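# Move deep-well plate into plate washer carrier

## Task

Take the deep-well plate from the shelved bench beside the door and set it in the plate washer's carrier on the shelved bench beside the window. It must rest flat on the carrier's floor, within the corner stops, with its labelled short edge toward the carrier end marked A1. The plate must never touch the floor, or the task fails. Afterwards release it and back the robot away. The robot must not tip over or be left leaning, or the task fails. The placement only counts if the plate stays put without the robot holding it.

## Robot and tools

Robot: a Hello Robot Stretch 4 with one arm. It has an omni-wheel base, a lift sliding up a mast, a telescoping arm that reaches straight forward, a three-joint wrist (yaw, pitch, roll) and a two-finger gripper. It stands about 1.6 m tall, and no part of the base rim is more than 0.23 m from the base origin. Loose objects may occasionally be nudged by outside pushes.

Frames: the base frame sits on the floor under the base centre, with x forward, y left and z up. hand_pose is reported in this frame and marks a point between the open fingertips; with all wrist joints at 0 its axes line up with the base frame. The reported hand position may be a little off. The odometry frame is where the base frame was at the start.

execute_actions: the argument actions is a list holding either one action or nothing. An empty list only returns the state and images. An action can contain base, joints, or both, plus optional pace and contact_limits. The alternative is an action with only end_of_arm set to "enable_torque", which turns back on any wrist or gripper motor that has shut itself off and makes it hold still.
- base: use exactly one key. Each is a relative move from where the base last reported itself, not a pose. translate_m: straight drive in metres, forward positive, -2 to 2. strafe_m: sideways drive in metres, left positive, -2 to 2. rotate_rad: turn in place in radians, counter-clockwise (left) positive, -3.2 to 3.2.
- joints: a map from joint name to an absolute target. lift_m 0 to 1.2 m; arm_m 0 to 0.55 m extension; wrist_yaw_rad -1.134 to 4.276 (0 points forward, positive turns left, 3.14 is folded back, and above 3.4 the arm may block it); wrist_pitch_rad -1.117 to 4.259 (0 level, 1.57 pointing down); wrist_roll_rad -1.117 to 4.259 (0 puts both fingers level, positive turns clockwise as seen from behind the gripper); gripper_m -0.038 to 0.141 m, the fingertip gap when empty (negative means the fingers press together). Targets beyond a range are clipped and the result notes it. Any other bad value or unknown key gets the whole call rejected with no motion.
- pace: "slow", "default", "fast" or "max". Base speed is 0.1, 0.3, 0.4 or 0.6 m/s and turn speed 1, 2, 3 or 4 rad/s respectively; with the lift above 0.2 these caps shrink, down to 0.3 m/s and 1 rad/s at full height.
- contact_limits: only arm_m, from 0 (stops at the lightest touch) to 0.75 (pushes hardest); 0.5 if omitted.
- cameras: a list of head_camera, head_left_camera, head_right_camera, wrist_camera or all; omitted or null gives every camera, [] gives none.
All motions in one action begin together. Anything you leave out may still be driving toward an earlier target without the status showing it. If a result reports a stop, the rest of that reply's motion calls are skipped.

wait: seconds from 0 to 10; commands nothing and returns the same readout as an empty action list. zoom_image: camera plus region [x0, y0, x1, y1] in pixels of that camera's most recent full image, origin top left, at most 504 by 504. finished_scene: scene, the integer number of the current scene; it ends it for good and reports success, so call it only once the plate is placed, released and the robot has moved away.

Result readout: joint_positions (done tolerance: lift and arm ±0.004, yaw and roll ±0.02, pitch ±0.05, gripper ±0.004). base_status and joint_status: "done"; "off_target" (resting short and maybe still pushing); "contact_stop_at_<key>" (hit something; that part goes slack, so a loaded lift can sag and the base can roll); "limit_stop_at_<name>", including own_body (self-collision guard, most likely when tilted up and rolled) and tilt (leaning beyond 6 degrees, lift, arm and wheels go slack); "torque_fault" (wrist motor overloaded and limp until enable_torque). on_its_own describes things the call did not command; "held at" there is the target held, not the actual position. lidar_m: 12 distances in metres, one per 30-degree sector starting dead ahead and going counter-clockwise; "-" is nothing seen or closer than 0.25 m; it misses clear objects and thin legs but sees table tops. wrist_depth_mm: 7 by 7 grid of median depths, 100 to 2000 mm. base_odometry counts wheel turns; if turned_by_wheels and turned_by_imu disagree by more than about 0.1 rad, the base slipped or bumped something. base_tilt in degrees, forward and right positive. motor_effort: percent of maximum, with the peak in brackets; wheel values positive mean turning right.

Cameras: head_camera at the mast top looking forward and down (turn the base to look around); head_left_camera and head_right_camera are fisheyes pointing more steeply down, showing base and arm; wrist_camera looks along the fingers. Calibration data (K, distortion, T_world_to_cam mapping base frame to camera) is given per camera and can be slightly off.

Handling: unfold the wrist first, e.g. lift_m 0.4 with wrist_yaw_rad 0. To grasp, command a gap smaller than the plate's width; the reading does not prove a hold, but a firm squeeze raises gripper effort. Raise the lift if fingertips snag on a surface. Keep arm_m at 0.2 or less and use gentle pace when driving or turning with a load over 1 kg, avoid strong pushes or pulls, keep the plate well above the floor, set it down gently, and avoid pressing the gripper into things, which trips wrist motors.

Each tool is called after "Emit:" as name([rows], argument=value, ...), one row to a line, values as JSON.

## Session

Emit:
execute_actions(actions=[])

Scene clock: 0.00 s.
base_odometry: x=+0.000 y=+0.000 heading=+0.000 (m, m, rad; odometry frame)
turned_by_wheels: +0.000 (rad since the last result)
turned_by_imu: +0.000 (rad since the last result)
base_tilt: forward=-1.1 right=+1.2 (deg)
lidar_m: 1.73 1.71 1.88 1.34 1.32 1.94 0.91 0.91 0.99 1.49 1.81 2.00
base_status: not commanded
joint_positions: lift_m=+0.169 arm_m=-0.001 wrist_yaw_rad=+3.061 wrist_pitch_rad=-0.006 wrist_roll_rad=+0.002 gripper_m=+0.057
joint_status: not commanded
motor_effort: lift_m=+19 arm_m=-1 wrist_yaw_rad=+2 wrist_pitch_rad=-7 wrist_roll_rad=-2 gripper_m=-3 wheel_0=+0 wheel_1=+0 wheel_2=+0 (%)
hand_pose: x=-0.1101 y=+0.1104 z=+0.3492 quat_wxyz=(+0.040, +0.003, +0.001, +0.999) (m; base frame)
wrist_depth_mm: - 145 1708 1921 - - 1921 / - 144 1708 1921 - - 1808 / - 132 250 1921 - - 1229 / 109 142 278 1863 - - 1756 / 140 931 1661 1863 - - 1708 / 891 976 1025 1537 217 1464 1182 / 891 946 866 161 866 917 946
pictures: head_camera, head_left_camera, head_right_camera, wrist_camera
camera_calibration (this result's frames):
wrist_camera: T_world_to_cam=[[0.0635275, 0.997956, 0.00697015, -0.102124], [-0.0357548, 0.00925573, -0.999318, 0.416194], [-0.997339, 0.063235, 0.0362697, 0.0923126], [0, 0, 0, 1]] pos_world=[0.113436, 0.092226, 0.413274]
Images, in order (width x height): head_camera 420x560, head_left_camera 420x672, head_right_camera 420x672, wrist_camera 616x392.

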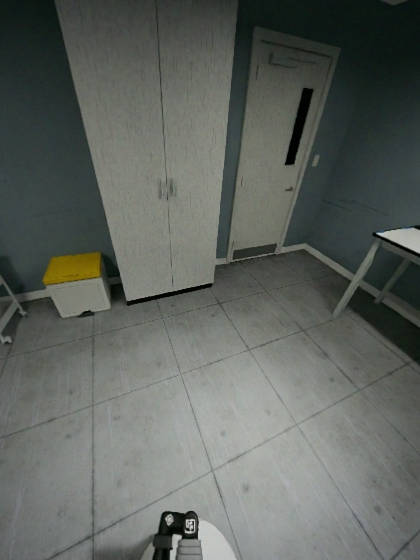

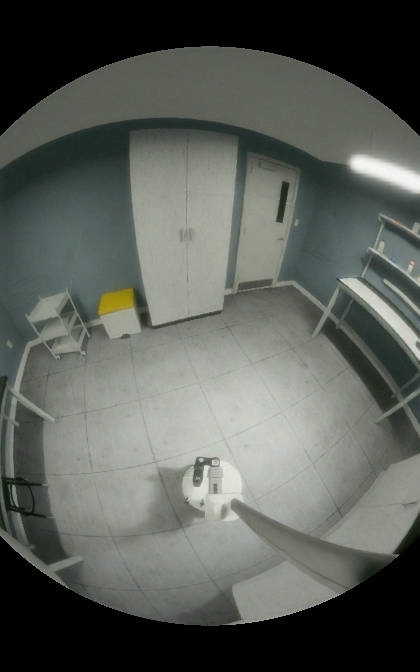

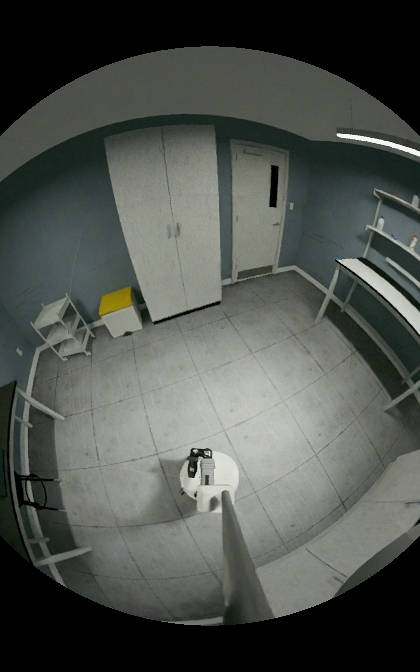

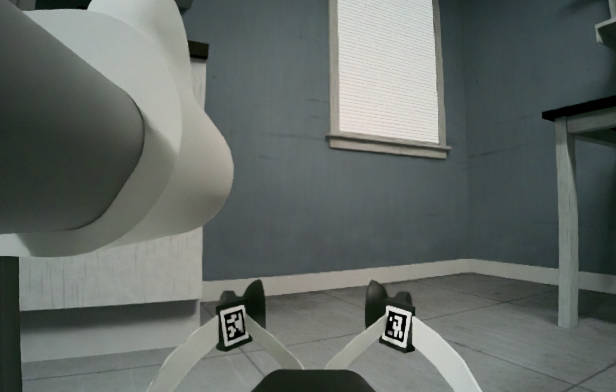

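Emit:
execute_actions([
  {"base":{"rotate_rad":1.9},"joints":{"lift_m":1.15,"wrist_yaw_rad":0,"wrist_pitch_rad":0.4,"gripper_m":0.141}},
], cameras=["wrist_camera","head_camera"])

Emit:
execute_actions([
  {"base":{"rotate_rad":-3.0}},
], cameras=["wrist_camera","head_camera"])

Scene clock: 7.47 s.
base_odometry: x=+0.000 y=+0.000 heading=+1.899 (m, m, rad; odometry frame)
turned_by_wheels: +1.899 (rad since the last result)
turned_by_imu: +1.880 (rad since the last result)
base_tilt: forward=-1.1 right=+0.9 (deg)
lidar_m: 1.32 1.35 1.64 0.90 0.95 1.24 1.90 1.89 1.83 1.70 1.83 1.41
base_status: done
joint_positions: lift_m=+1.150 arm_m=-0.001 wrist_yaw_rad=+0.000 wrist_pitch_rad=+0.402 wrist_roll_rad=+0.002 gripper_m=+0.141
joint_status: all done
motor_effort: lift_m=+23(22) arm_m=-1(1) wrist_yaw_rad=+1(4) wrist_pitch_rad=-8(9) wrist_roll_rad=-1(0) gripper_m=+0(4) wheel_0=-3(7) wheel_1=-2(6) wheel_2=-2(9) (%)
hand_pose: x=+0.4359 y=-0.0873 z=+1.2150 quat_wxyz=(+0.980, +0.001, +0.200, +0.000) (m; base frame)
wrist_depth_mm: 1618 1661 1661 1708 1708 1708 1708 / 1708 1708 1756 1756 1808 1863 1808 / 1756 1808 1863 1464 1921 1921 1863 / 1921 1863 1618 1397 1618 - - / - 1308 1336 1281 1281 - - / - 1336 - - - 217 - / 1661 1618 1661 153 1661 1576 1661
pictures: head_camera, wrist_camera
camera_calibration (this result's frames):
wrist_camera: T_world_to_cam=[[0.0187833, -0.999823, -0.000397308, -0.0915523], [-0.36305, -0.00645021, -0.931747, 1.36196], [0.93158, 0.0176455, -0.363107, 0.258463], [0, 0, 0, 1]] pos_world=[0.255401, -0.0873119, 1.36282]
Images, in order (width x height): head_camera 420x560, wrist_camera 616x392.

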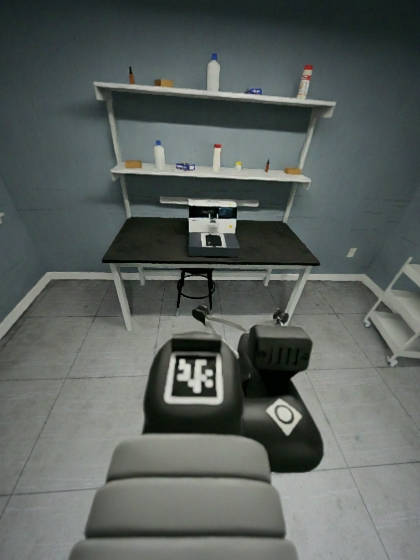

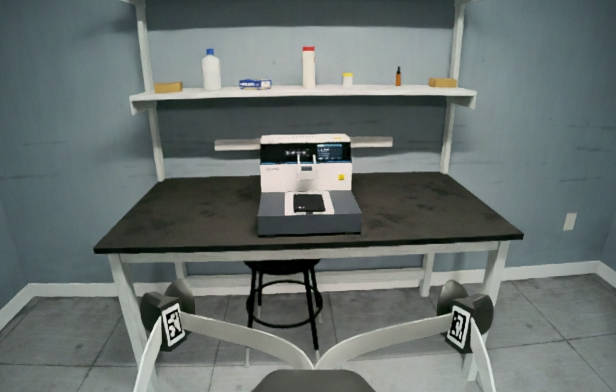

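Scene clock: 11.37 s.
base_odometry: x=+0.000 y=+0.000 heading=-1.100 (m, m, rad; odometry frame)
turned_by_wheels: -3.000 (rad since the last result)
turned_by_imu: -2.972 (rad since the last result)
base_tilt: forward=-1.1 right=+1.0 (deg)
lidar_m: 1.82 1.94 1.77 1.72 1.86 1.38 1.32 1.44 0.93 0.89 0.97 1.41
base_status: done
joint_positions: lift_m=+1.150 arm_m=-0.001 wrist_yaw_rad=+0.000 wrist_pitch_rad=+0.402 wrist_roll_rad=+0.002 gripper_m=+0.141
joint_status: not commanded
motor_effort: lift_m=+21(23) arm_m=-1(1) wrist_yaw_rad=+2(0) wrist_pitch_rad=-6(5) wrist_roll_rad=-1(2) gripper_m=+0(1) wheel_0=+1(4) wheel_1=+0(6) wheel_2=+0(5) (%)
hand_pose: x=+0.4359 y=-0.0874 z=+1.2151 quat_wxyz=(+0.980, +0.001, +0.200, +0.000) (m; base frame)
wrist_depth_mm: - - - - - - - / - - - - - - - / - - - - - - - / - - - - - - - / - - - - - - 1336 / - 1921 - - - 216 1336 / 1661 1661 1661 153 1661 1618 1366
pictures: head_camera, wrist_camera
camera_calibration (this result's frames):
wrist_camera: T_world_to_cam=[[0.0184428, -0.99983, -0.000397493, -0.0914942], [-0.363052, -0.00632641, -0.931747, 1.36203], [0.931586, 0.0173283, -0.363107, 0.25848], [0, 0, 0, 1]] pos_world=[0.25538, -0.0873408, 1.36289]
Images, in order (width x height): head_camera 420x560, wrist_camera 616x392.

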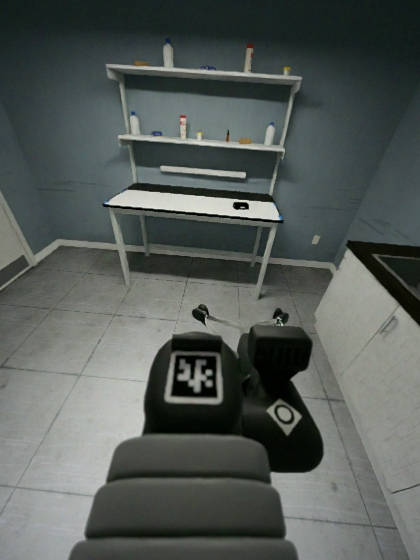

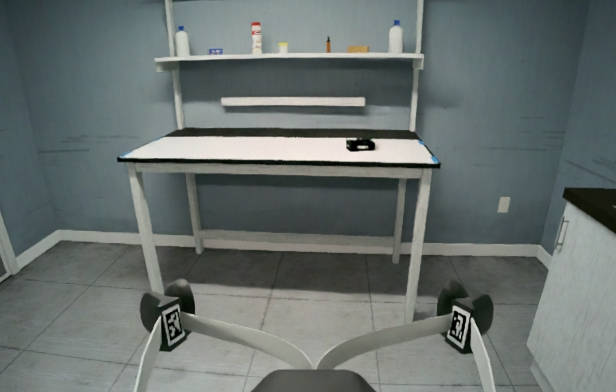

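A1 appears at the near end.

Emit:
execute_actions([
  {"base":{"rotate_rad":-0.12}},
], cameras=[])

Emit:
execute_actions([
  {"base":{"translate_m":1.05},"joints":{"wrist_pitch_rad":0.6}},
], cameras=["wrist_camera","head_camera"])

Scene clock: 14.80 s.
base_odometry: x=+0.000 y=+0.000 heading=-1.220 (m, m, rad; odometry frame)
turned_by_wheels: -0.119 (rad since the last result)
turned_by_imu: -0.119 (rad since the last result)
base_tilt: forward=-1.0 right=+1.0 (deg)
lidar_m: 1.81 1.88 1.84 1.72 1.82 1.38 1.33 1.36 1.62 0.90 0.93 1.25
base_status: done
joint_positions: lift_m=+1.150 arm_m=-0.001 wrist_yaw_rad=+0.000 wrist_pitch_rad=+0.402 wrist_roll_rad=+0.002 gripper_m=+0.141
joint_status: not commanded
motor_effort: lift_m=+22(22) arm_m=-1(1) wrist_yaw_rad=+1(1) wrist_pitch_rad=-10(6) wrist_roll_rad=-1(1) gripper_m=+0(2) wheel_0=+4(6) wheel_1=+3(6) wheel_2=+3(4) (%)
hand_pose: x=+0.4359 y=-0.0874 z=+1.2151 quat_wxyz=(+0.980, +0.001, +0.200, +0.000) (m; base frame)
wrist_depth_mm: - - - - - - 1921 / - - - - - - 1863 / - - - - - - 1863 / - - - - - - 1205 / - - - - - - 1118 / - 1863 - - - 216 1138 / 1708 1618 1661 154 1661 1397 1160
pictures: none
No camera images: the call's "cameras" was empty. Leave "cameras" out to get every camera's image.

Scene clock: 19.77 s.
base_odometry: x=+0.361 y=-0.986 heading=-1.220 (m, m, rad; odometry frame)
turned_by_wheels: +0.000 (rad since the last result)
turned_by_imu: +0.000 (rad since the last result)
base_tilt: forward=-1.0 right=+1.0 (deg)
lidar_m: 0.76 0.80 1.10 1.79 1.82 2.52 3.09 1.32 0.91 0.84 0.89 0.81
base_status: done
joint_positions: lift_m=+1.150 arm_m=-0.001 wrist_yaw_rad=+0.000 wrist_pitch_rad=+0.602 wrist_roll_rad=+0.002 gripper_m=+0.141
joint_status: all done
motor_effort: lift_m=+22(21) arm_m=-1(1) wrist_yaw_rad=+1(2) wrist_pitch_rad=-9(8) wrist_roll_rad=-1(1) gripper_m=+1(1) wheel_0=+0(6) wheel_1=+0(2) wheel_2=+0(11) (%)
hand_pose: x=+0.4082 y=-0.0874 z=+1.1646 quat_wxyz=(+0.955, +0.001, +0.296, +0.000) (m; base frame)
wrist_depth_mm: 1182 1182 1182 1205 1229 1229 1229 / 1255 1281 1281 1308 1308 1336 1336 / 1078 1042 1025 1042 1025 1430 1464 / 798 798 778 778 768 1537 1618 / 750 741 741 750 750 1756 1756 / 1661 1576 1618 1661 1618 217 1618 / 1430 1397 1397 153 1182 1366 1397
pictures: head_camera, wrist_camera
camera_calibration (this result's frames):
wrist_camera: T_world_to_cam=[[0.0180227, -0.999829, -0.00405936, -0.0865597], [-0.540764, -0.00633258, -0.84115, 1.27202], [0.840981, 0.017355, -0.540786, 0.509879], [0, 0, 0, 1]] pos_world=[0.260626, -0.0873387, 1.34535]
Images, in order (width x height): head_camera 420x560, wrist_camera 616x392.

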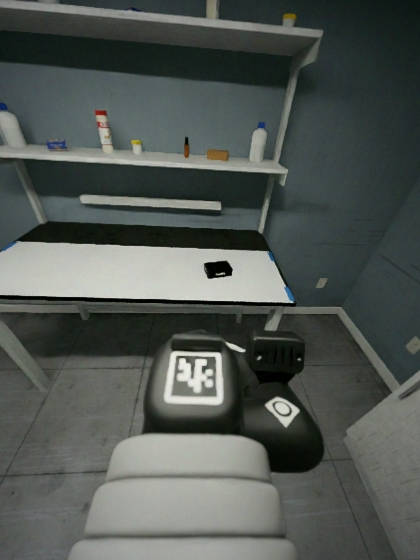

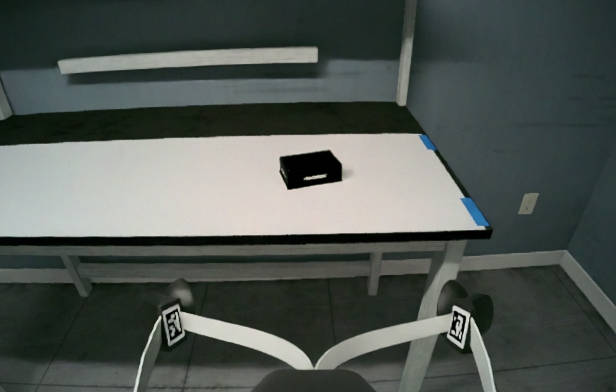

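Emit:
execute_actions([
  {"base":{"rotate_rad":-0.2},"joints":{"wrist_pitch_rad":0.9,"wrist_yaw_rad":-1.005,"lift_m":1.1}},
], cameras=[])

Emit:
execute_actions([
  {"base":{"strafe_m":0.326},"joints":{"arm_m":0.2}},
], cameras=[])

Emit:
execute_actions([
  {"base":{"translate_m":0.33},"joints":{"arm_m":0.45}},
], cameras=["wrist_camera","head_camera"])

Scene clock: 31.87 s.
base_odometry: x=+0.361 y=-0.986 heading=-1.419 (m, m, rad; odometry frame)
turned_by_wheels: -0.199 (rad since the last result)
turned_by_imu: -0.198 (rad since the last result)
base_tilt: forward=-1.0 right=+1.0 (deg)
lidar_m: 0.76 0.76 0.91 2.21 1.79 2.20 2.55 2.38 1.00 0.85 0.84 0.86
base_status: done
joint_positions: lift_m=+1.100 arm_m=-0.001 wrist_yaw_rad=-1.005 wrist_pitch_rad=+0.901 wrist_roll_rad=+0.002 gripper_m=+0.141
joint_status: all done
motor_effort: lift_m=+15(18) arm_m=-1(1) wrist_yaw_rad=+0(4) wrist_pitch_rad=-6(4) wrist_roll_rad=-2(2) gripper_m=+1(0) wheel_0=+2(6) wheel_1=+3(5) wheel_2=+2(5) (%)
hand_pose: x=+0.1926 y=-0.1980 z=+1.0523 quat_wxyz=(+0.789, +0.211, +0.381, -0.434) (m; base frame)
wrist_depth_mm: 1430 1661 1537 798 759 1008 778 / 1464 1808 1808 891 809 750 683 / 1537 1863 1921 1042 931 854 788 / 1537 1661 1618 1229 1078 960 891 / 1397 1430 1464 1430 1366 1138 1025 / 1308 1229 1255 1281 1308 217 1229 / 1182 1182 1182 153 1160 1138 1138
pictures: none
No camera images: the call's "cameras" was empty. Leave "cameras" out to get every camera's image.

Scene clock: 34.27 s.
base_odometry: x=+0.684 y=-0.937 heading=-1.419 (m, m, rad; odometry frame)
turned_by_wheels: +0.000 (rad since the last result)
turned_by_imu: +0.000 (rad since the last result)
base_tilt: forward=-1.1 right=+1.1 (deg)
lidar_m: 0.69 0.69 0.85 1.88 1.47 1.72 2.77 2.46 1.35 1.17 1.16 0.81
base_status: done
joint_positions: lift_m=+1.100 arm_m=+0.199 wrist_yaw_rad=-1.005 wrist_pitch_rad=+0.901 wrist_roll_rad=+0.002 gripper_m=+0.141
joint_status: all done
motor_effort: lift_m=+16(16) arm_m=+6(6) wrist_yaw_rad=+1(0) wrist_pitch_rad=-3(6) wrist_roll_rad=-1(2) gripper_m=+2(1) wheel_0=+0(8) wheel_1=-1(9) wheel_2=+1(3) (%)
hand_pose: x=+0.3921 y=-0.1980 z=+1.0522 quat_wxyz=(+0.789, +0.211, +0.381, -0.434) (m; base frame)
wrist_depth_mm: 768 1308 1863 1708 1008 904 854 / 640 634 - 1921 1118 1008 946 / 535 564 1808 1863 1281 1138 1042 / 477 1618 1576 1618 1576 1308 1205 / 1205 1430 1430 1430 1430 1397 1366 / 1281 1281 1255 1281 1281 216 1281 / 1182 1160 1160 154 1160 1138 1160
pictures: none
No camera images: the call's "cameras" was empty. Leave "cameras" out to get every camera's image.

Scene clock: 36.83 s.
base_odometry: x=+0.733 y=-1.263 heading=-1.419 (m, m, rad; odometry frame)
turned_by_wheels: +0.000 (rad since the last result)
turned_by_imu: +0.000 (rad since the last result)
base_tilt: forward=-1.0 right=+1.0 (deg)
lidar_m: 0.37 0.38 0.45 0.87 1.65 1.82 2.99 2.75 1.26 1.09 0.74 0.45
base_status: done
joint_positions: lift_m=+1.100 arm_m=+0.449 wrist_yaw_rad=-1.005 wrist_pitch_rad=+0.901 wrist_roll_rad=+0.002 gripper_m=+0.141
joint_status: all done
motor_effort: lift_m=+16(16) arm_m=+5(6) wrist_yaw_rad=+1(2) wrist_pitch_rad=-5(3) wrist_roll_rad=-1(1) gripper_m=+2(0) wheel_0=+2(5) wheel_1=+0(6) wheel_2=+0(8) (%)
hand_pose: x=+0.6421 y=-0.1980 z=+1.0522 quat_wxyz=(+0.789, +0.211, +0.381, -0.434) (m; base frame)
wrist_depth_mm: 603 798 1160 1537 1430 1336 1205 / 627 627 1078 1708 1661 1464 1118 / 535 530 521 521 517 1366 1008 / 462 459 455 452 452 445 1042 / 404 404 402 402 399 397 1205 / 359 351 334 329 357 217 1281 / 330 324 319 153 324 317 1160
pictures: head_camera, wrist_camera
camera_calibration (this result's frames):
wrist_camera: T_world_to_cam=[[-0.835389, -0.549582, -0.00920192, 0.44074], [-0.415434, 0.642263, -0.644138, 1.14389], [0.359916, -0.534283, -0.764854, 0.689729], [0, 0, 0, 1]] pos_world=[0.595153, -0.123943, 1.26842]
Images, in order (width x height): head_camera 420x560, wrist_camera 616x392.

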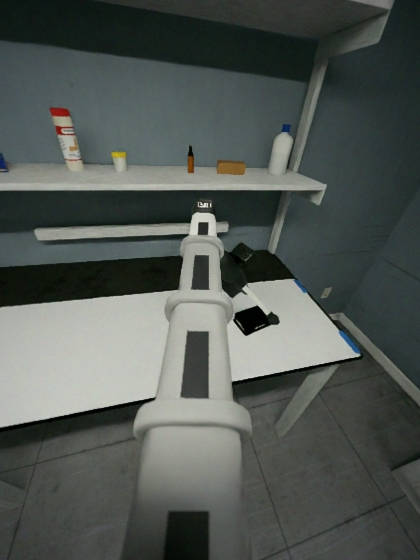

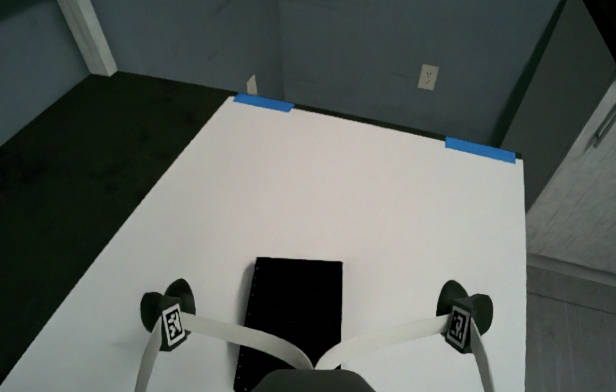

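Emit:
execute_actions([
  {"joints":{"arm_m":0.473,"lift_m":0.998}},
], cameras=["wrist_camera"])

Emit:
execute_actions([
  {"joints":{"gripper_m":0.04}},
], cameras=["wrist_camera"])

Emit:
execute_actions([
  {"joints":{"lift_m":1.05}},
], cameras=["wrist_camera"])

Scene clock: 42.73 s.
base_odometry: x=+0.733 y=-1.263 heading=-1.419 (m, m, rad; odometry frame)
turned_by_wheels: +0.000 (rad since the last result)
turned_by_imu: -0.001 (rad since the last result)
base_tilt: forward=-1.1 right=+1.0 (deg)
lidar_m: 0.37 0.37 0.45 0.86 1.65 1.80 2.95 2.78 1.25 1.09 0.73 0.44
base_status: not commanded
joint_positions: lift_m=+0.998 arm_m=+0.472 wrist_yaw_rad=-1.005 wrist_pitch_rad=+0.901 wrist_roll_rad=+0.002 gripper_m=+0.141
joint_status: all done
motor_effort: lift_m=+15(17) arm_m=+5(7) wrist_yaw_rad=+1(1) wrist_pitch_rad=-6(4) wrist_roll_rad=-2(1) gripper_m=+0(0) wheel_0=+2(2) wheel_1=+0(0) wheel_2=+0(0) (%)
hand_pose: x=+0.6651 y=-0.1980 z=+0.9503 quat_wxyz=(+0.789, +0.211, +0.381, -0.434) (m; base frame)
wrist_depth_mm: 554 544 917 1537 1430 1336 1205 / 455 445 436 433 433 433 1098 / 379 373 370 366 366 366 366 / 327 324 324 320 319 317 315 / 286 285 285 242 276 281 278 / 254 249 218 218 224 217 248 / 232 229 224 153 223 224 228
pictures: wrist_camera
camera_calibration (this result's frames):
wrist_camera: T_world_to_cam=[[-0.835402, -0.549562, -0.00920192, 0.459012], [-0.415418, 0.642273, -0.644138, 1.08778], [0.359904, -0.534291, -0.764854, 0.603518], [0, 0, 0, 1]] pos_world=[0.618136, -0.123942, 1.16651]
Images, in order (width x height): wrist_camera 616x392.

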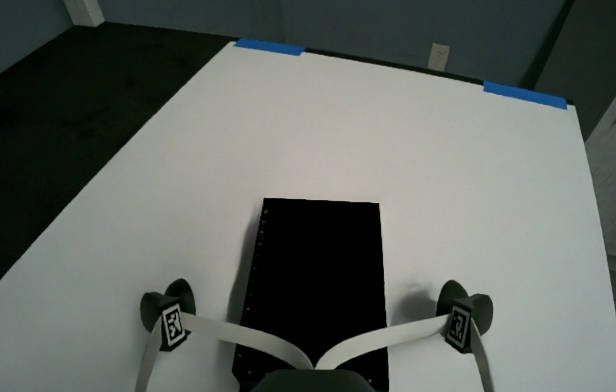

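Scene clock: 44.73 s.
base_odometry: x=+0.733 y=-1.263 heading=-1.419 (m, m, rad; odometry frame)
turned_by_wheels: +0.000 (rad since the last result)
turned_by_imu: +0.000 (rad since the last result)
base_tilt: forward=-1.1 right=+1.0 (deg)
lidar_m: 0.36 0.37 0.46 0.85 1.65 1.80 2.99 2.78 1.26 1.09 0.74 0.45
base_status: not commanded
joint_positions: lift_m=+0.998 arm_m=+0.472 wrist_yaw_rad=-1.005 wrist_pitch_rad=+0.902 wrist_roll_rad=+0.002 gripper_m=+0.040
joint_status: all done
motor_effort: lift_m=+15(15) arm_m=+6(6) wrist_yaw_rad=+2(1) wrist_pitch_rad=-5(5) wrist_roll_rad=-2(1) gripper_m=-20(20) wheel_0=+2(2) wheel_1=+0(0) wheel_2=+0(0) (%)
hand_pose: x=+0.6650 y=-0.1979 z=+0.9502 quat_wxyz=(+0.789, +0.211, +0.381, -0.434) (m; base frame)
wrist_depth_mm: 554 539 917 1537 1464 1308 1229 / 455 442 436 430 430 433 1078 / 379 373 370 368 364 364 364 / 325 324 320 320 319 317 315 / 285 285 285 234 270 279 278 / 253 254 201 207 201 250 248 / 231 224 189 185 191 222 228
pictures: wrist_camera
camera_calibration (this result's frames):
wrist_camera: T_world_to_cam=[[-0.835405, -0.549558, -0.0092096, 0.459024], [-0.415584, 0.642534, -0.64377, 1.08746], [0.359706, -0.533981, -0.765164, 0.604009], [0, 0, 0, 1]] pos_world=[0.618134, -0.123938, 1.16646]
Images, in order (width x height): wrist_camera 616x392.

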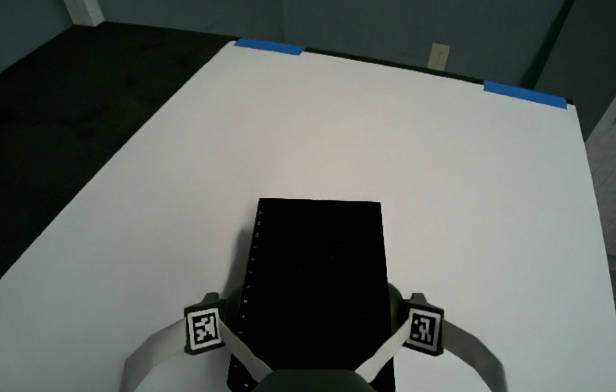

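Scene clock: 45.87 s.
base_odometry: x=+0.733 y=-1.263 heading=-1.419 (m, m, rad; odometry frame)
turned_by_wheels: +0.000 (rad since the last result)
turned_by_imu: +0.000 (rad since the last result)
base_tilt: forward=-1.1 right=+1.1 (deg)
lidar_m: 0.37 0.39 0.47 0.84 1.65 1.79 2.98 2.79 1.26 1.07 0.71 0.43
base_status: not commanded
joint_positions: lift_m=+1.050 arm_m=+0.472 wrist_yaw_rad=-1.005 wrist_pitch_rad=+0.902 wrist_roll_rad=+0.002 gripper_m=+0.040
joint_status: all done
motor_effort: lift_m=+23(22) arm_m=+6(5) wrist_yaw_rad=+1(1) wrist_pitch_rad=-5(6) wrist_roll_rad=-2(1) gripper_m=-20(21) wheel_0=+2(2) wheel_1=+0(0) wheel_2=+0(0) (%)
hand_pose: x=+0.6650 y=-0.1979 z=+1.0015 quat_wxyz=(+0.789, +0.211, +0.381, -0.434) (m; base frame)
wrist_depth_mm: 591 768 1118 1499 1430 1336 1205 / 544 535 530 525 1537 1499 1160 / 459 452 445 445 439 439 946 / 394 389 389 387 384 384 404 / 345 345 343 234 325 338 349 / 307 306 201 207 201 303 300 / 279 271 189 185 190 268 274
pictures: wrist_camera
camera_calibration (this result's frames):
wrist_camera: T_world_to_cam=[[-0.835405, -0.549558, -0.00921062, 0.459499], [-0.415606, 0.642569, -0.643721, 1.12045], [0.35968, -0.53394, -0.765205, 0.64335], [0, 0, 0, 1]] pos_world=[0.618136, -0.123937, 1.21779]
Images, in order (width x height): wrist_camera 616x392.

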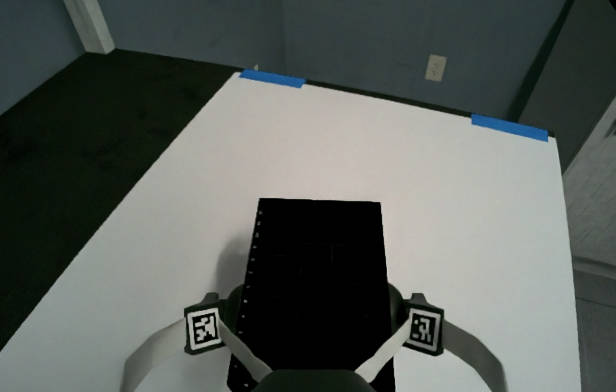

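Emit:
execute_actions([
  {"base":{"translate_m":-0.3},"joints":{"arm_m":0.05,"wrist_yaw_rad":0}},
], cameras=[])

Emit:
execute_actions([
  {"base":{"rotate_rad":-2.97}},
], cameras=[])

Emit:
execute_actions([
  {"base":{"translate_m":1.7},"pace":"fast"},
], cameras=["wrist_camera","head_camera"])

Scene clock: 53.10 s.
base_odometry: x=+0.688 y=-0.966 heading=-1.419 (m, m, rad; odometry frame)
turned_by_wheels: +0.000 (rad since the last result)
turned_by_imu: -0.001 (rad since the last result)
base_tilt: forward=-1.1 right=+1.2 (deg)
lidar_m: 0.65 0.68 0.81 1.90 1.51 1.73 2.78 2.48 1.36 1.16 1.16 0.76
base_status: done
joint_positions: lift_m=+1.050 arm_m=+0.051 wrist_yaw_rad=+0.000 wrist_pitch_rad=+0.902 wrist_roll_rad=+0.002 gripper_m=+0.040
joint_status: all done
motor_effort: lift_m=+23(23) arm_m=-5(7) wrist_yaw_rad=+1(7) wrist_pitch_rad=-6(8) wrist_roll_rad=-1(2) gripper_m=-21(22) wheel_0=-2(5) wheel_1=+0(3) wheel_2=+0(9) (%)
hand_pose: x=+0.4007 y=-0.0874 z=+1.0015 quat_wxyz=(+0.900, +0.001, +0.436, -0.001) (m; base frame)
wrist_depth_mm: 654 654 634 621 621 627 615 / 549 535 525 525 535 559 627 / 473 484 559 1499 1661 1708 1708 / 1397 1499 1537 1537 1576 1499 1499 / 1397 1397 1366 234 1308 1336 1366 / 1255 1255 201 207 201 1229 1205 / 1138 1118 188 185 191 1078 1118
pictures: none
No camera images: the call's "cameras" was empty. Leave "cameras" out to get every camera's image.

Scene clock: 56.43 s.
base_odometry: x=+0.688 y=-0.966 heading=+1.894 (m, m, rad; odometry frame)
turned_by_wheels: -2.970 (rad since the last result)
turned_by_imu: -2.942 (rad since the last result)
base_tilt: forward=-1.0 right=+1.1 (deg)
lidar_m: 2.47 1.83 1.25 1.15 1.20 0.73 0.65 0.69 0.93 1.50 1.50 2.03
base_status: done
joint_positions: lift_m=+1.050 arm_m=+0.051 wrist_yaw_rad=+0.000 wrist_pitch_rad=+0.902 wrist_roll_rad=+0.002 gripper_m=+0.040
joint_status: not commanded
motor_effort: lift_m=+22(22) arm_m=-6(6) wrist_yaw_rad=+2(2) wrist_pitch_rad=-6(8) wrist_roll_rad=-1(1) gripper_m=-21(22) wheel_0=+3(6) wheel_1=+0(6) wheel_2=+0(5) (%)
hand_pose: x=+0.4008 y=-0.0874 z=+1.0016 quat_wxyz=(+0.900, +0.001, +0.436, -0.001) (m; base frame)
wrist_depth_mm: - - - - - - - / - - - - - - - / 1808 1863 1808 1756 1756 1756 1708 / 1576 1537 1576 1537 1537 1537 1537 / 1397 1397 1397 234 1308 1336 1336 / 1229 1229 202 207 200 1229 1205 / 1160 1118 188 185 190 1078 1118
pictures: none
No camera images: the call's "cameras" was empty. Leave "cameras" out to get every camera's image.

Scene clock: 62.83 s.
base_odometry: x=+0.147 y=+0.645 heading=+1.895 (m, m, rad; odometry frame)
turned_by_wheels: +0.000 (rad since the last result)
turned_by_imu: +0.002 (rad since the last result)
base_tilt: forward=-1.0 right=+1.0 (deg)
lidar_m: 0.77 0.80 1.05 1.53 1.34 1.72 2.55 2.45 1.42 1.39 1.28 0.83
base_status: done
joint_positions: lift_m=+1.050 arm_m=+0.051 wrist_yaw_rad=+0.000 wrist_pitch_rad=+0.902 wrist_roll_rad=+0.002 gripper_m=+0.040
joint_status: not commanded
motor_effort: lift_m=+22(23) arm_m=-6(6) wrist_yaw_rad=+1(1) wrist_pitch_rad=-6(6) wrist_roll_rad=-1(1) gripper_m=-21(21) wheel_0=+0(5) wheel_1=+0(7) wheel_2=+2(10) (%)
hand_pose: x=+0.4008 y=-0.0874 z=+1.0016 quat_wxyz=(+0.900, +0.001, +0.436, -0.001) (m; base frame)
wrist_depth_mm: 866 750 788 946 946 1308 1336 / 683 647 741 788 788 854 1499 / 654 661 683 691 715 715 1708 / 1537 1537 1537 1576 1537 1499 1537 / 1397 1397 1366 234 1042 1366 1336 / 1255 1255 202 207 201 1205 1205 / 1118 1098 189 185 190 1078 1118
pictures: head_camera, wrist_camera
camera_calibration (this result's frames):
wrist_camera: T_world_to_cam=[[0.0160526, -0.999829, -0.00920968, -0.081133], [-0.765283, -0.00635795, -0.643662, 1.02304], [0.643494, 0.0173805, -0.765254, 0.731897], [0, 0, 0, 1]] pos_world=[0.313244, -0.0873354, 1.21783]
Images, in order (width x height): head_camera 420x560, wrist_camera 616x392.

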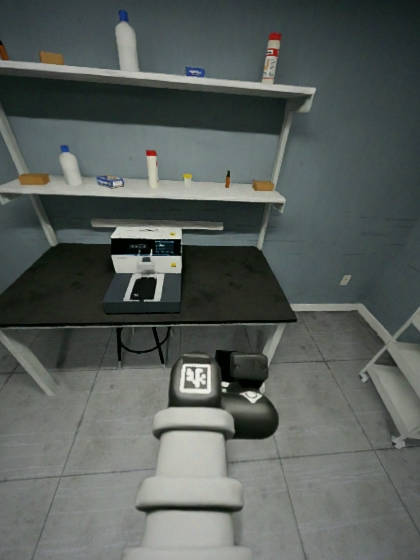

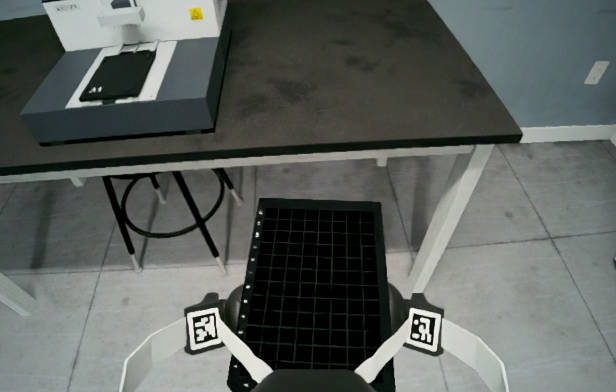

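Emit:
execute_actions([
  {"base":{"rotate_rad":0.075}},
], cameras=[])

Emit:
execute_actions([
  {"base":{"strafe_m":0.31},"joints":{"arm_m":0.3,"lift_m":1.0}},
], cameras=["wrist_camera"])

Scene clock: 66.23 s.
base_odometry: x=+0.147 y=+0.646 heading=+1.969 (m, m, rad; odometry frame)
turned_by_wheels: +0.075 (rad since the last result)
turned_by_imu: +0.073 (rad since the last result)
base_tilt: forward=-1.0 right=+1.0 (deg)
lidar_m: 0.77 0.82 1.15 1.35 1.36 1.87 3.08 1.91 1.42 1.38 1.30 0.80
base_status: done
joint_positions: lift_m=+1.050 arm_m=+0.051 wrist_yaw_rad=+0.000 wrist_pitch_rad=+0.902 wrist_roll_rad=+0.002 gripper_m=+0.040
joint_status: not commanded
motor_effort: lift_m=+22(22) arm_m=-5(6) wrist_yaw_rad=+2(1) wrist_pitch_rad=-6(6) wrist_roll_rad=-1(2) gripper_m=-18(22) wheel_0=-3(4) wheel_1=-1(3) wheel_2=-1(4) (%)
hand_pose: x=+0.4008 y=-0.0874 z=+1.0016 quat_wxyz=(+0.900, +0.001, +0.436, +0.000) (m; base frame)
wrist_depth_mm: 976 768 759 946 946 1118 1281 / 820 654 668 788 788 788 1430 / 691 683 683 691 691 683 1576 / 1576 1576 1537 1537 1537 1499 1537 / 1397 1397 1336 234 1308 1336 1366 / 1229 1255 201 207 201 1205 1205 / 1138 1118 189 185 191 1078 1098
pictures: none
No camera images: the call's "cameras" was empty. Leave "cameras" out to get every camera's image.

Scene clock: 68.60 s.
base_odometry: x=-0.138 y=+0.525 heading=+1.969 (m, m, rad; odometry frame)
turned_by_wheels: +0.000 (rad since the last result)
turned_by_imu: +0.000 (rad since the last result)
base_tilt: forward=-1.0 right=+1.0 (deg)
lidar_m: 0.79 0.82 1.65 1.08 1.04 1.46 3.07 2.54 1.73 1.61 1.13 0.82
base_status: done
joint_positions: lift_m=+1.000 arm_m=+0.299 wrist_yaw_rad=+0.000 wrist_pitch_rad=+0.902 wrist_roll_rad=+0.002 gripper_m=+0.040
joint_status: all done
motor_effort: lift_m=+16(23) arm_m=+6(6) wrist_yaw_rad=+1(2) wrist_pitch_rad=-7(6) wrist_roll_rad=-1(1) gripper_m=-20(23) wheel_0=+1(9) wheel_1=-1(10) wheel_2=+1(3) (%)
hand_pose: x=+0.6488 y=-0.0874 z=+0.9522 quat_wxyz=(+0.900, +0.001, +0.436, +0.000) (m; base frame)
wrist_depth_mm: 878 866 544 517 530 842 831 / 732 723 569 559 559 699 699 / 615 609 480 455 473 591 585 / 525 521 462 436 445 500 508 / 492 484 484 234 469 477 473 / 1160 1205 201 206 201 1182 1160 / 1078 1025 189 185 191 1060 1025
pictures: wrist_camera
camera_calibration (this result's frames):
wrist_camera: T_world_to_cam=[[0.0161993, -0.999826, -0.0092083, -0.0856395], [-0.76523, -0.0064697, -0.643725, 1.18104], [0.643553, 0.0174744, -0.765202, 0.534403], [0, 0, 0, 1]] pos_world=[0.561234, -0.087322, 1.1684]
Images, in order (width x height): wrist_camera 616x392.

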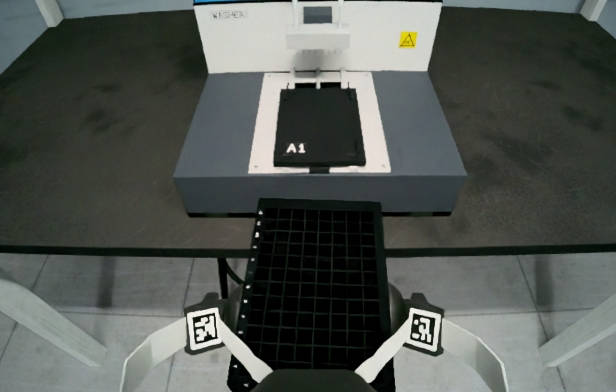

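Emit:
execute_actions([
  {"base":{"translate_m":0.22},"joints":{"lift_m":0.96}},
], cameras=["wrist_camera"])

Scene clock: 73.90 s.
base_odometry: x=-0.224 y=+0.728 heading=+1.969 (m, m, rad; odometry frame)
turned_by_wheels: +0.000 (rad since the last result)
turned_by_imu: +0.000 (rad since the last result)
base_tilt: forward=-1.1 right=+1.0 (deg)
lidar_m: 0.56 0.61 0.83 1.61 1.13 1.44 3.32 2.78 1.75 1.56 0.81 0.58
base_status: done
joint_positions: lift_m=+0.960 arm_m=+0.299 wrist_yaw_rad=+0.000 wrist_pitch_rad=+0.902 wrist_roll_rad=+0.002 gripper_m=+0.040
joint_status: all done
motor_effort: lift_m=+15(13) arm_m=+5(6) wrist_yaw_rad=+1(1) wrist_pitch_rad=-8(7) wrist_roll_rad=-1(2) gripper_m=-20(19) wheel_0=+1(7) wheel_1=+0(9) wheel_2=+1(9) (%)
hand_pose: x=+0.6488 y=-0.0874 z=+0.9122 quat_wxyz=(+0.900, +0.001, +0.436, +0.000) (m; base frame)
wrist_depth_mm: 788 330 324 322 319 320 741 / 661 603 357 320 345 362 627 / 554 530 399 399 399 500 530 / 477 462 364 343 351 368 462 / 415 340 322 234 306 317 402 / 373 296 200 207 202 283 362 / 342 271 187 185 191 263 324
pictures: wrist_camera
camera_calibration (this result's frames):
wrist_camera: T_world_to_cam=[[0.0161982, -0.999826, -0.00920972, -0.0860064], [-0.765289, -0.00646954, -0.643655, 1.15528], [0.643483, 0.0174741, -0.765261, 0.503874], [0, 0, 0, 1]] pos_world=[0.561284, -0.0873221, 1.12841]
Images, in order (width x height): wrist_camera 616x392.

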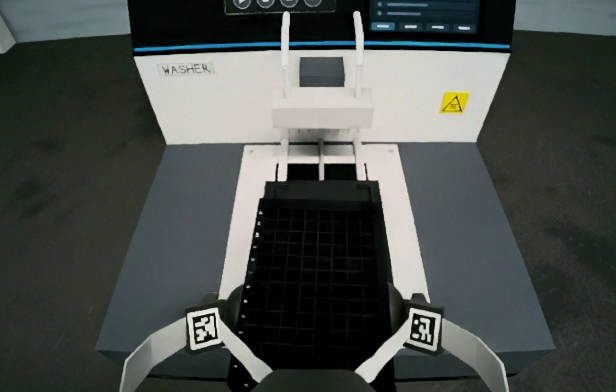

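Emit:
execute_actions([
  {"base":{"strafe_m":-0.004},"joints":{"arm_m":0.37,"lift_m":0.95}},
], cameras=["wrist_camera"])

Emit:
execute_actions([
  {"joints":{"lift_m":0.93},"pace":"slow"},
], cameras=["wrist_camera"])

Emit:
execute_actions([
  {"joints":{"gripper_m":0.141}},
], cameras=["wrist_camera"])

Emit:
execute_actions([
  {"joints":{"lift_m":1.0,"arm_m":0.2}},
], cameras=["wrist_camera"])

Emit:
zoom_image(camera="wrist_camera", region=[170,80,470,320])

Scene clock: 80.97 s.
base_odometry: x=-0.220 y=+0.730 heading=+1.969 (m, m, rad; odometry frame)
turned_by_wheels: +0.000 (rad since the last result)
turned_by_imu: -0.001 (rad since the last result)
base_tilt: forward=-1.0 right=+1.1 (deg)
lidar_m: 0.56 0.61 0.82 1.61 1.13 1.44 3.34 2.78 1.75 1.54 0.82 0.59
base_status: done
joint_positions: lift_m=+0.950 arm_m=+0.369 wrist_yaw_rad=+0.000 wrist_pitch_rad=+0.902 wrist_roll_rad=+0.002 gripper_m=+0.040
joint_status: all done
motor_effort: lift_m=+15(14) arm_m=+6(7) wrist_yaw_rad=+1(2) wrist_pitch_rad=-7(6) wrist_roll_rad=-1(2) gripper_m=-18(18) wheel_0=+0(7) wheel_1=-1(5) wheel_2=+0(2) (%)
hand_pose: x=+0.7188 y=-0.0874 z=+0.9022 quat_wxyz=(+0.900, +0.001, +0.436, +0.000) (m; base frame)
wrist_depth_mm: 732 264 264 263 260 260 263 / 640 277 277 272 276 273 591 / 535 332 322 262 310 317 512 / 462 436 349 262 345 349 445 / 407 319 310 234 294 304 394 / 362 278 201 207 201 273 343 / 330 246 189 185 190 242 247
pictures: wrist_camera
camera_calibration (this result's frames):
wrist_camera: T_world_to_cam=[[0.0161137, -0.999828, -0.00920895, -0.0871865], [-0.765258, -0.00640447, -0.643692, 1.20241], [0.643522, 0.0174195, -0.765229, 0.45117], [0, 0, 0, 1]] pos_world=[0.631221, -0.0873298, 1.11843]
Images, in order (width x height): wrist_camera 616x392.

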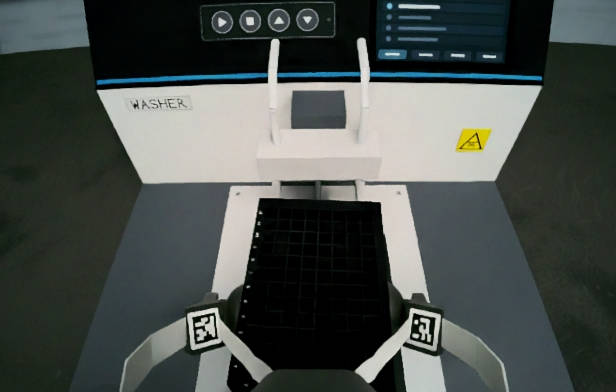

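Scene clock: 81.90 s.
base_odometry: x=-0.220 y=+0.730 heading=+1.969 (m, m, rad; odometry frame)
turned_by_wheels: +0.000 (rad since the last result)
turned_by_imu: +0.000 (rad since the last result)
base_tilt: forward=-1.0 right=+1.1 (deg)
lidar_m: 0.55 0.60 0.82 1.62 1.12 1.44 3.33 2.76 1.75 1.56 0.83 0.59
base_status: not commanded
joint_positions: lift_m=+0.931 arm_m=+0.369 wrist_yaw_rad=-0.003 wrist_pitch_rad=+0.902 wrist_roll_rad=+0.002 gripper_m=+0.040
joint_status: all done
motor_effort: lift_m=+10(14) arm_m=+6(6) wrist_yaw_rad=+10(10) wrist_pitch_rad=-9(8) wrist_roll_rad=-1(2) gripper_m=-16(21) wheel_0=+0(0) wheel_1=-1(1) wheel_2=+0(1) (%)
hand_pose: x=+0.7185 y=-0.0879 z=+0.8825 quat_wxyz=(+0.900, +0.002, +0.436, -0.002) (m; base frame)
wrist_depth_mm: 715 256 256 254 254 253 257 / 615 276 277 263 276 274 564 / 512 330 320 246 309 320 492 / 439 349 330 329 325 325 424 / 387 293 285 235 279 287 375 / 343 262 199 206 204 256 258 / 309 230 188 184 190 227 233
pictures: wrist_camera
camera_calibration (this result's frames):
wrist_camera: T_world_to_cam=[[0.013113, -0.999871, -0.00923096, -0.085723], [-0.765304, -0.00409442, -0.643656, 1.18976], [0.643536, 0.0155048, -0.765259, 0.436172], [0, 0, 0, 1]] pos_world=[0.630961, -0.0876034, 1.09879]
Images, in order (width x height): wrist_camera 616x392.

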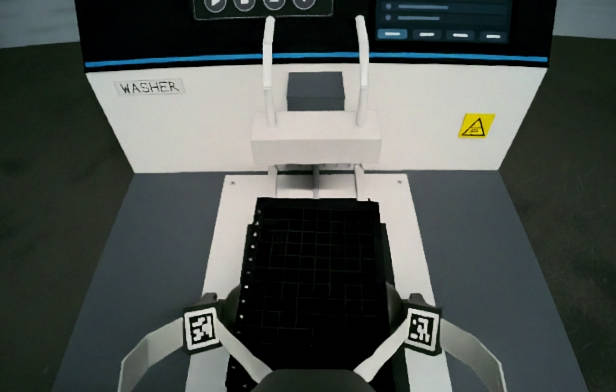

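Scene clock: 83.90 s.
base_odometry: x=-0.220 y=+0.730 heading=+1.969 (m, m, rad; odometry frame)
turned_by_wheels: +0.000 (rad since the last result)
turned_by_imu: +0.000 (rad since the last result)
base_tilt: forward=-1.0 right=+1.1 (deg)
lidar_m: 0.57 0.61 0.84 1.61 1.11 1.43 3.32 2.76 1.77 1.55 0.82 0.59
base_status: not commanded
joint_positions: lift_m=+0.930 arm_m=+0.369 wrist_yaw_rad=+0.000 wrist_pitch_rad=+0.901 wrist_roll_rad=+0.003 gripper_m=+0.141
joint_status: all done
motor_effort: lift_m=+14(14) arm_m=+6(6) wrist_yaw_rad=+2(18) wrist_pitch_rad=-4(11) wrist_roll_rad=-2(3) gripper_m=+0(19) wheel_0=+0(0) wheel_1=+0(1) wheel_2=-1(4) (%)
hand_pose: x=+0.7189 y=-0.0875 z=+0.8824 quat_wxyz=(+0.900, +0.001, +0.435, -0.001) (m; base frame)
wrist_depth_mm: 723 256 256 254 252 251 254 / 609 276 278 254 276 273 549 / 504 332 320 245 309 317 488 / 439 347 327 319 322 320 421 / 384 290 282 229 272 283 373 / 342 253 211 204 212 216 251 / 306 233 228 153 185 227 230
pictures: wrist_camera
camera_calibration (this result's frames):
wrist_camera: T_world_to_cam=[[0.0154592, -0.999836, -0.00939555, -0.08681], [-0.764737, -0.00576941, -0.644317, 1.19003], [0.644157, 0.0171457, -0.764701, 0.434992], [0, 0, 0, 1]] pos_world=[0.631197, -0.0873883, 1.09858]
Images, in order (width x height): wrist_camera 616x392.

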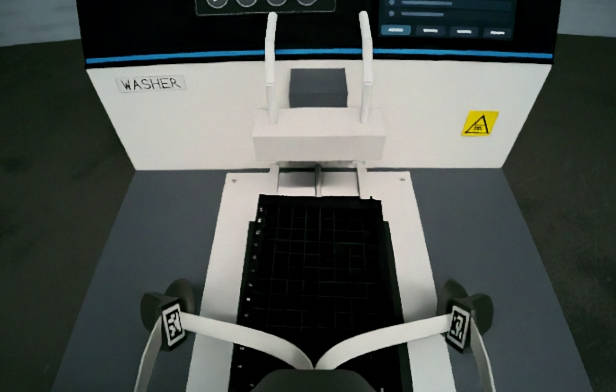

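Scene clock: 85.50 s.
base_odometry: x=-0.220 y=+0.730 heading=+1.969 (m, m, rad; odometry frame)
turned_by_wheels: +0.000 (rad since the last result)
turned_by_imu: +0.000 (rad since the last result)
base_tilt: forward=-1.1 right=+1.2 (deg)
lidar_m: 0.55 0.61 0.83 1.61 1.12 1.45 3.34 2.77 1.75 1.54 0.81 0.60
base_status: not commanded
joint_positions: lift_m=+1.000 arm_m=+0.201 wrist_yaw_rad=+0.000 wrist_pitch_rad=+0.902 wrist_roll_rad=+0.003 gripper_m=+0.141
joint_status: all done
motor_effort: lift_m=+23(23) arm_m=-6(6) wrist_yaw_rad=+1(3) wrist_pitch_rad=-5(5) wrist_roll_rad=-1(3) gripper_m=+0(0) wheel_0=+0(0) wheel_1=+0(0) wheel_2=-1(1) (%)
hand_pose: x=+0.5509 y=-0.0874 z=+0.9516 quat_wxyz=(+0.900, +0.001, +0.436, -0.001) (m; base frame)
wrist_depth_mm: 866 854 418 415 415 820 831 / 741 723 466 413 462 676 707 / 615 603 480 397 473 591 591 / 530 525 418 342 410 500 512 / 462 452 370 359 366 379 452 / 413 397 387 404 402 217 402 / 1078 1060 1042 154 1042 1042 1042
pictures: wrist_camera
camera_calibration (this result's frames):
wrist_camera: T_world_to_cam=[[0.0157107, -0.999832, -0.00939723, -0.0836544], [-0.764963, -0.00596683, -0.644047, 1.10602], [0.643883, 0.017307, -0.764928, 0.596534], [0, 0, 0, 1]] pos_world=[0.463284, -0.0873651, 1.16785]
Images, in order (width x height): wrist_camera 616x392.

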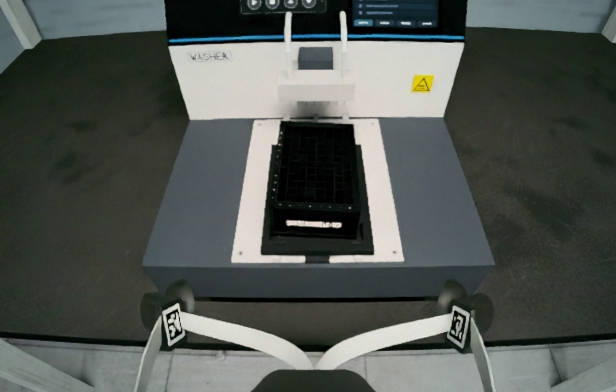

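Region (170, 80, 470, 320) of wrist_camera's 616x392 image, scaled by 1.680; it fills the top 403 rows of this view, and the rest is white.

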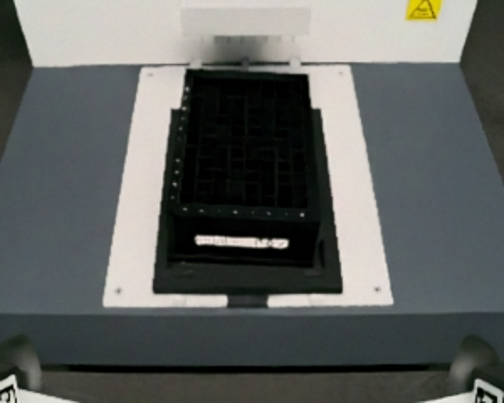

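Emit:
execute_actions([
  {"joints":{"arm_m":0.35}},
], cameras=[])

Emit:
execute_actions([
  {"joints":{"lift_m":0.937}},
], cameras=[])

Emit:
execute_actions([
  {"base":{"strafe_m":-0.026},"pace":"slow"},
], cameras=["wrist_camera"])

Scene clock: 92.07 s.
base_odometry: x=-0.220 y=+0.730 heading=+1.969 (m, m, rad; odometry frame)
turned_by_wheels: +0.000 (rad since the last result)
turned_by_imu: -0.001 (rad since the last result)
base_tilt: forward=-1.0 right=+1.1 (deg)
lidar_m: 0.55 0.59 0.85 1.60 1.12 1.43 3.32 2.78 1.78 1.54 0.80 0.58
base_status: not commanded
joint_positions: lift_m=+1.000 arm_m=+0.349 wrist_yaw_rad=+0.000 wrist_pitch_rad=+0.901 wrist_roll_rad=+0.003 gripper_m=+0.141
joint_status: all done
motor_effort: lift_m=+23(23) arm_m=+6(7) wrist_yaw_rad=+1(2) wrist_pitch_rad=-4(5) wrist_roll_rad=-3(3) gripper_m=+1(2) wheel_0=-1(0) wheel_1=+0(0) wheel_2=-1(1) (%)
hand_pose: x=+0.6989 y=-0.0874 z=+0.9517 quat_wxyz=(+0.900, +0.001, +0.436, -0.001) (m; base frame)
wrist_depth_mm: 768 306 304 301 301 298 759 / 732 324 317 315 314 312 699 / 615 569 347 319 343 353 591 / 535 512 397 312 392 484 512 / 466 455 370 306 364 379 449 / 413 345 322 279 320 217 402 / 377 300 297 153 289 290 370
pictures: none
No camera images: the call's "cameras" was empty. Leave "cameras" out to get every camera's image.

Scene clock: 93.27 s.
base_odometry: x=-0.220 y=+0.730 heading=+1.969 (m, m, rad; odometry frame)
turned_by_wheels: +0.000 (rad since the last result)
turned_by_imu: +0.000 (rad since the last result)
base_tilt: forward=-1.1 right=+1.1 (deg)
lidar_m: 0.57 0.61 0.85 1.60 1.12 1.44 3.32 2.78 1.77 1.55 0.81 0.57
base_status: not commanded
joint_positions: lift_m=+0.937 arm_m=+0.349 wrist_yaw_rad=+0.000 wrist_pitch_rad=+0.901 wrist_roll_rad=+0.003 gripper_m=+0.141
joint_status: all done
motor_effort: lift_m=+14(23) arm_m=+6(6) wrist_yaw_rad=+1(2) wrist_pitch_rad=-6(2) wrist_roll_rad=-2(2) gripper_m=+0(2) wheel_0=+0(0) wheel_1=+0(0) wheel_2=-1(1) (%)
hand_pose: x=+0.6989 y=-0.0874 z=+0.8893 quat_wxyz=(+0.900, +0.001, +0.436, -0.001) (m; base frame)
wrist_depth_mm: 741 276 274 272 271 270 668 / 621 309 300 271 298 296 585 / 521 484 345 264 343 353 500 / 445 357 334 264 324 338 433 / 392 306 297 238 285 290 379 / 349 260 216 211 217 217 264 / 315 239 235 154 217 233 236
pictures: none
No camera images: the call's "cameras" was empty. Leave "cameras" out to get every camera's image.

Scene clock: 94.50 s.
base_odometry: x=-0.196 y=+0.740 heading=+1.970 (m, m, rad; odometry frame)
turned_by_wheels: +0.000 (rad since the last result)
turned_by_imu: +0.000 (rad since the last result)
base_tilt: forward=-1.1 right=+1.2 (deg)
lidar_m: 0.56 0.61 0.83 1.63 1.15 1.48 3.30 2.95 1.74 1.52 0.81 0.59
base_status: done
joint_positions: lift_m=+0.937 arm_m=+0.349 wrist_yaw_rad=+0.000 wrist_pitch_rad=+0.901 wrist_roll_rad=+0.003 gripper_m=+0.141
joint_status: not commanded
motor_effort: lift_m=+14(14) arm_m=+5(6) wrist_yaw_rad=+1(1) wrist_pitch_rad=-5(3) wrist_roll_rad=-2(2) gripper_m=+2(2) wheel_0=+3(6) wheel_1=-1(7) wheel_2=+0(2) (%)
hand_pose: x=+0.6989 y=-0.0874 z=+0.8893 quat_wxyz=(+0.900, +0.001, +0.436, -0.001) (m; base frame)
wrist_depth_mm: 715 274 273 272 271 271 699 / 603 298 293 270 297 306 591 / 521 357 338 264 345 473 496 / 449 338 327 264 330 410 433 / 394 297 247 237 293 298 379 / 332 259 210 216 263 217 342 / 243 239 193 154 236 234 307
pictures: wrist_camera
camera_calibration (this result's frames):
wrist_camera: T_world_to_cam=[[0.0159152, -0.99983, -0.00936158, -0.0867107], [-0.764827, -0.00614263, -0.644207, 1.17916], [0.644039, 0.0174127, -0.764794, 0.453356], [0, 0, 0, 1]] pos_world=[0.611251, -0.0873469, 1.10553]
Images, in order (width x height): wrist_camera 616x392.

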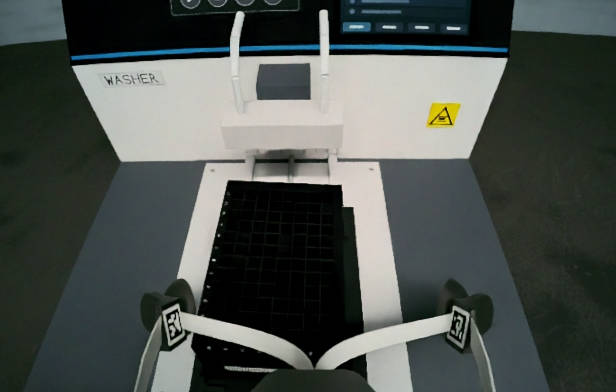

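Emit:
execute_actions([
  {"base":{"strafe_m":-0.01},"pace":"slow"},
], cameras=["wrist_camera"])

Scene clock: 98.73 s.
base_odometry: x=-0.187 y=+0.743 heading=+1.970 (m, m, rad; odometry frame)
turned_by_wheels: +0.000 (rad since the last result)
turned_by_imu: +0.000 (rad since the last result)
base_tilt: forward=-1.1 right=+1.0 (deg)
lidar_m: 0.56 0.61 0.85 1.65 1.14 1.48 3.31 2.30 1.72 1.52 0.81 0.59
base_status: done
joint_positions: lift_m=+0.937 arm_m=+0.349 wrist_yaw_rad=+0.000 wrist_pitch_rad=+0.901 wrist_roll_rad=+0.003 gripper_m=+0.141
joint_status: not commanded
motor_effort: lift_m=+14(14) arm_m=+6(6) wrist_yaw_rad=+1(1) wrist_pitch_rad=-6(6) wrist_roll_rad=-2(3) gripper_m=-1(1) wheel_0=+4(7) wheel_1=+0(4) wheel_2=+0(1) (%)
hand_pose: x=+0.6989 y=-0.0874 z=+0.8893 quat_wxyz=(+0.900, +0.001, +0.436, +0.000) (m; base frame)
wrist_depth_mm: 492 274 273 272 271 272 699 / 597 298 283 277 298 315 591 / 517 345 336 325 345 484 496 / 445 336 327 317 330 421 433 / 382 297 242 242 294 300 382 / 271 259 212 220 264 216 340 / 243 239 191 153 237 233 310
pictures: wrist_camera
camera_calibration (this result's frames):
wrist_camera: T_world_to_cam=[[0.0160574, -0.999827, -0.00934536, -0.0868027], [-0.764906, -0.006264, -0.644112, 1.17909], [0.643942, 0.0174911, -0.764874, 0.453495], [0, 0, 0, 1]] pos_world=[0.611261, -0.087334, 1.10552]
Images, in order (width x height): wrist_camera 616x392.

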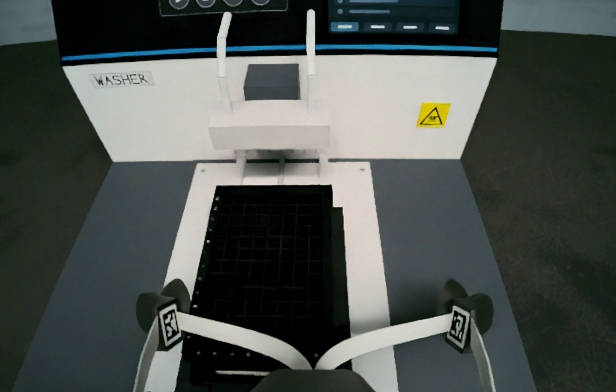

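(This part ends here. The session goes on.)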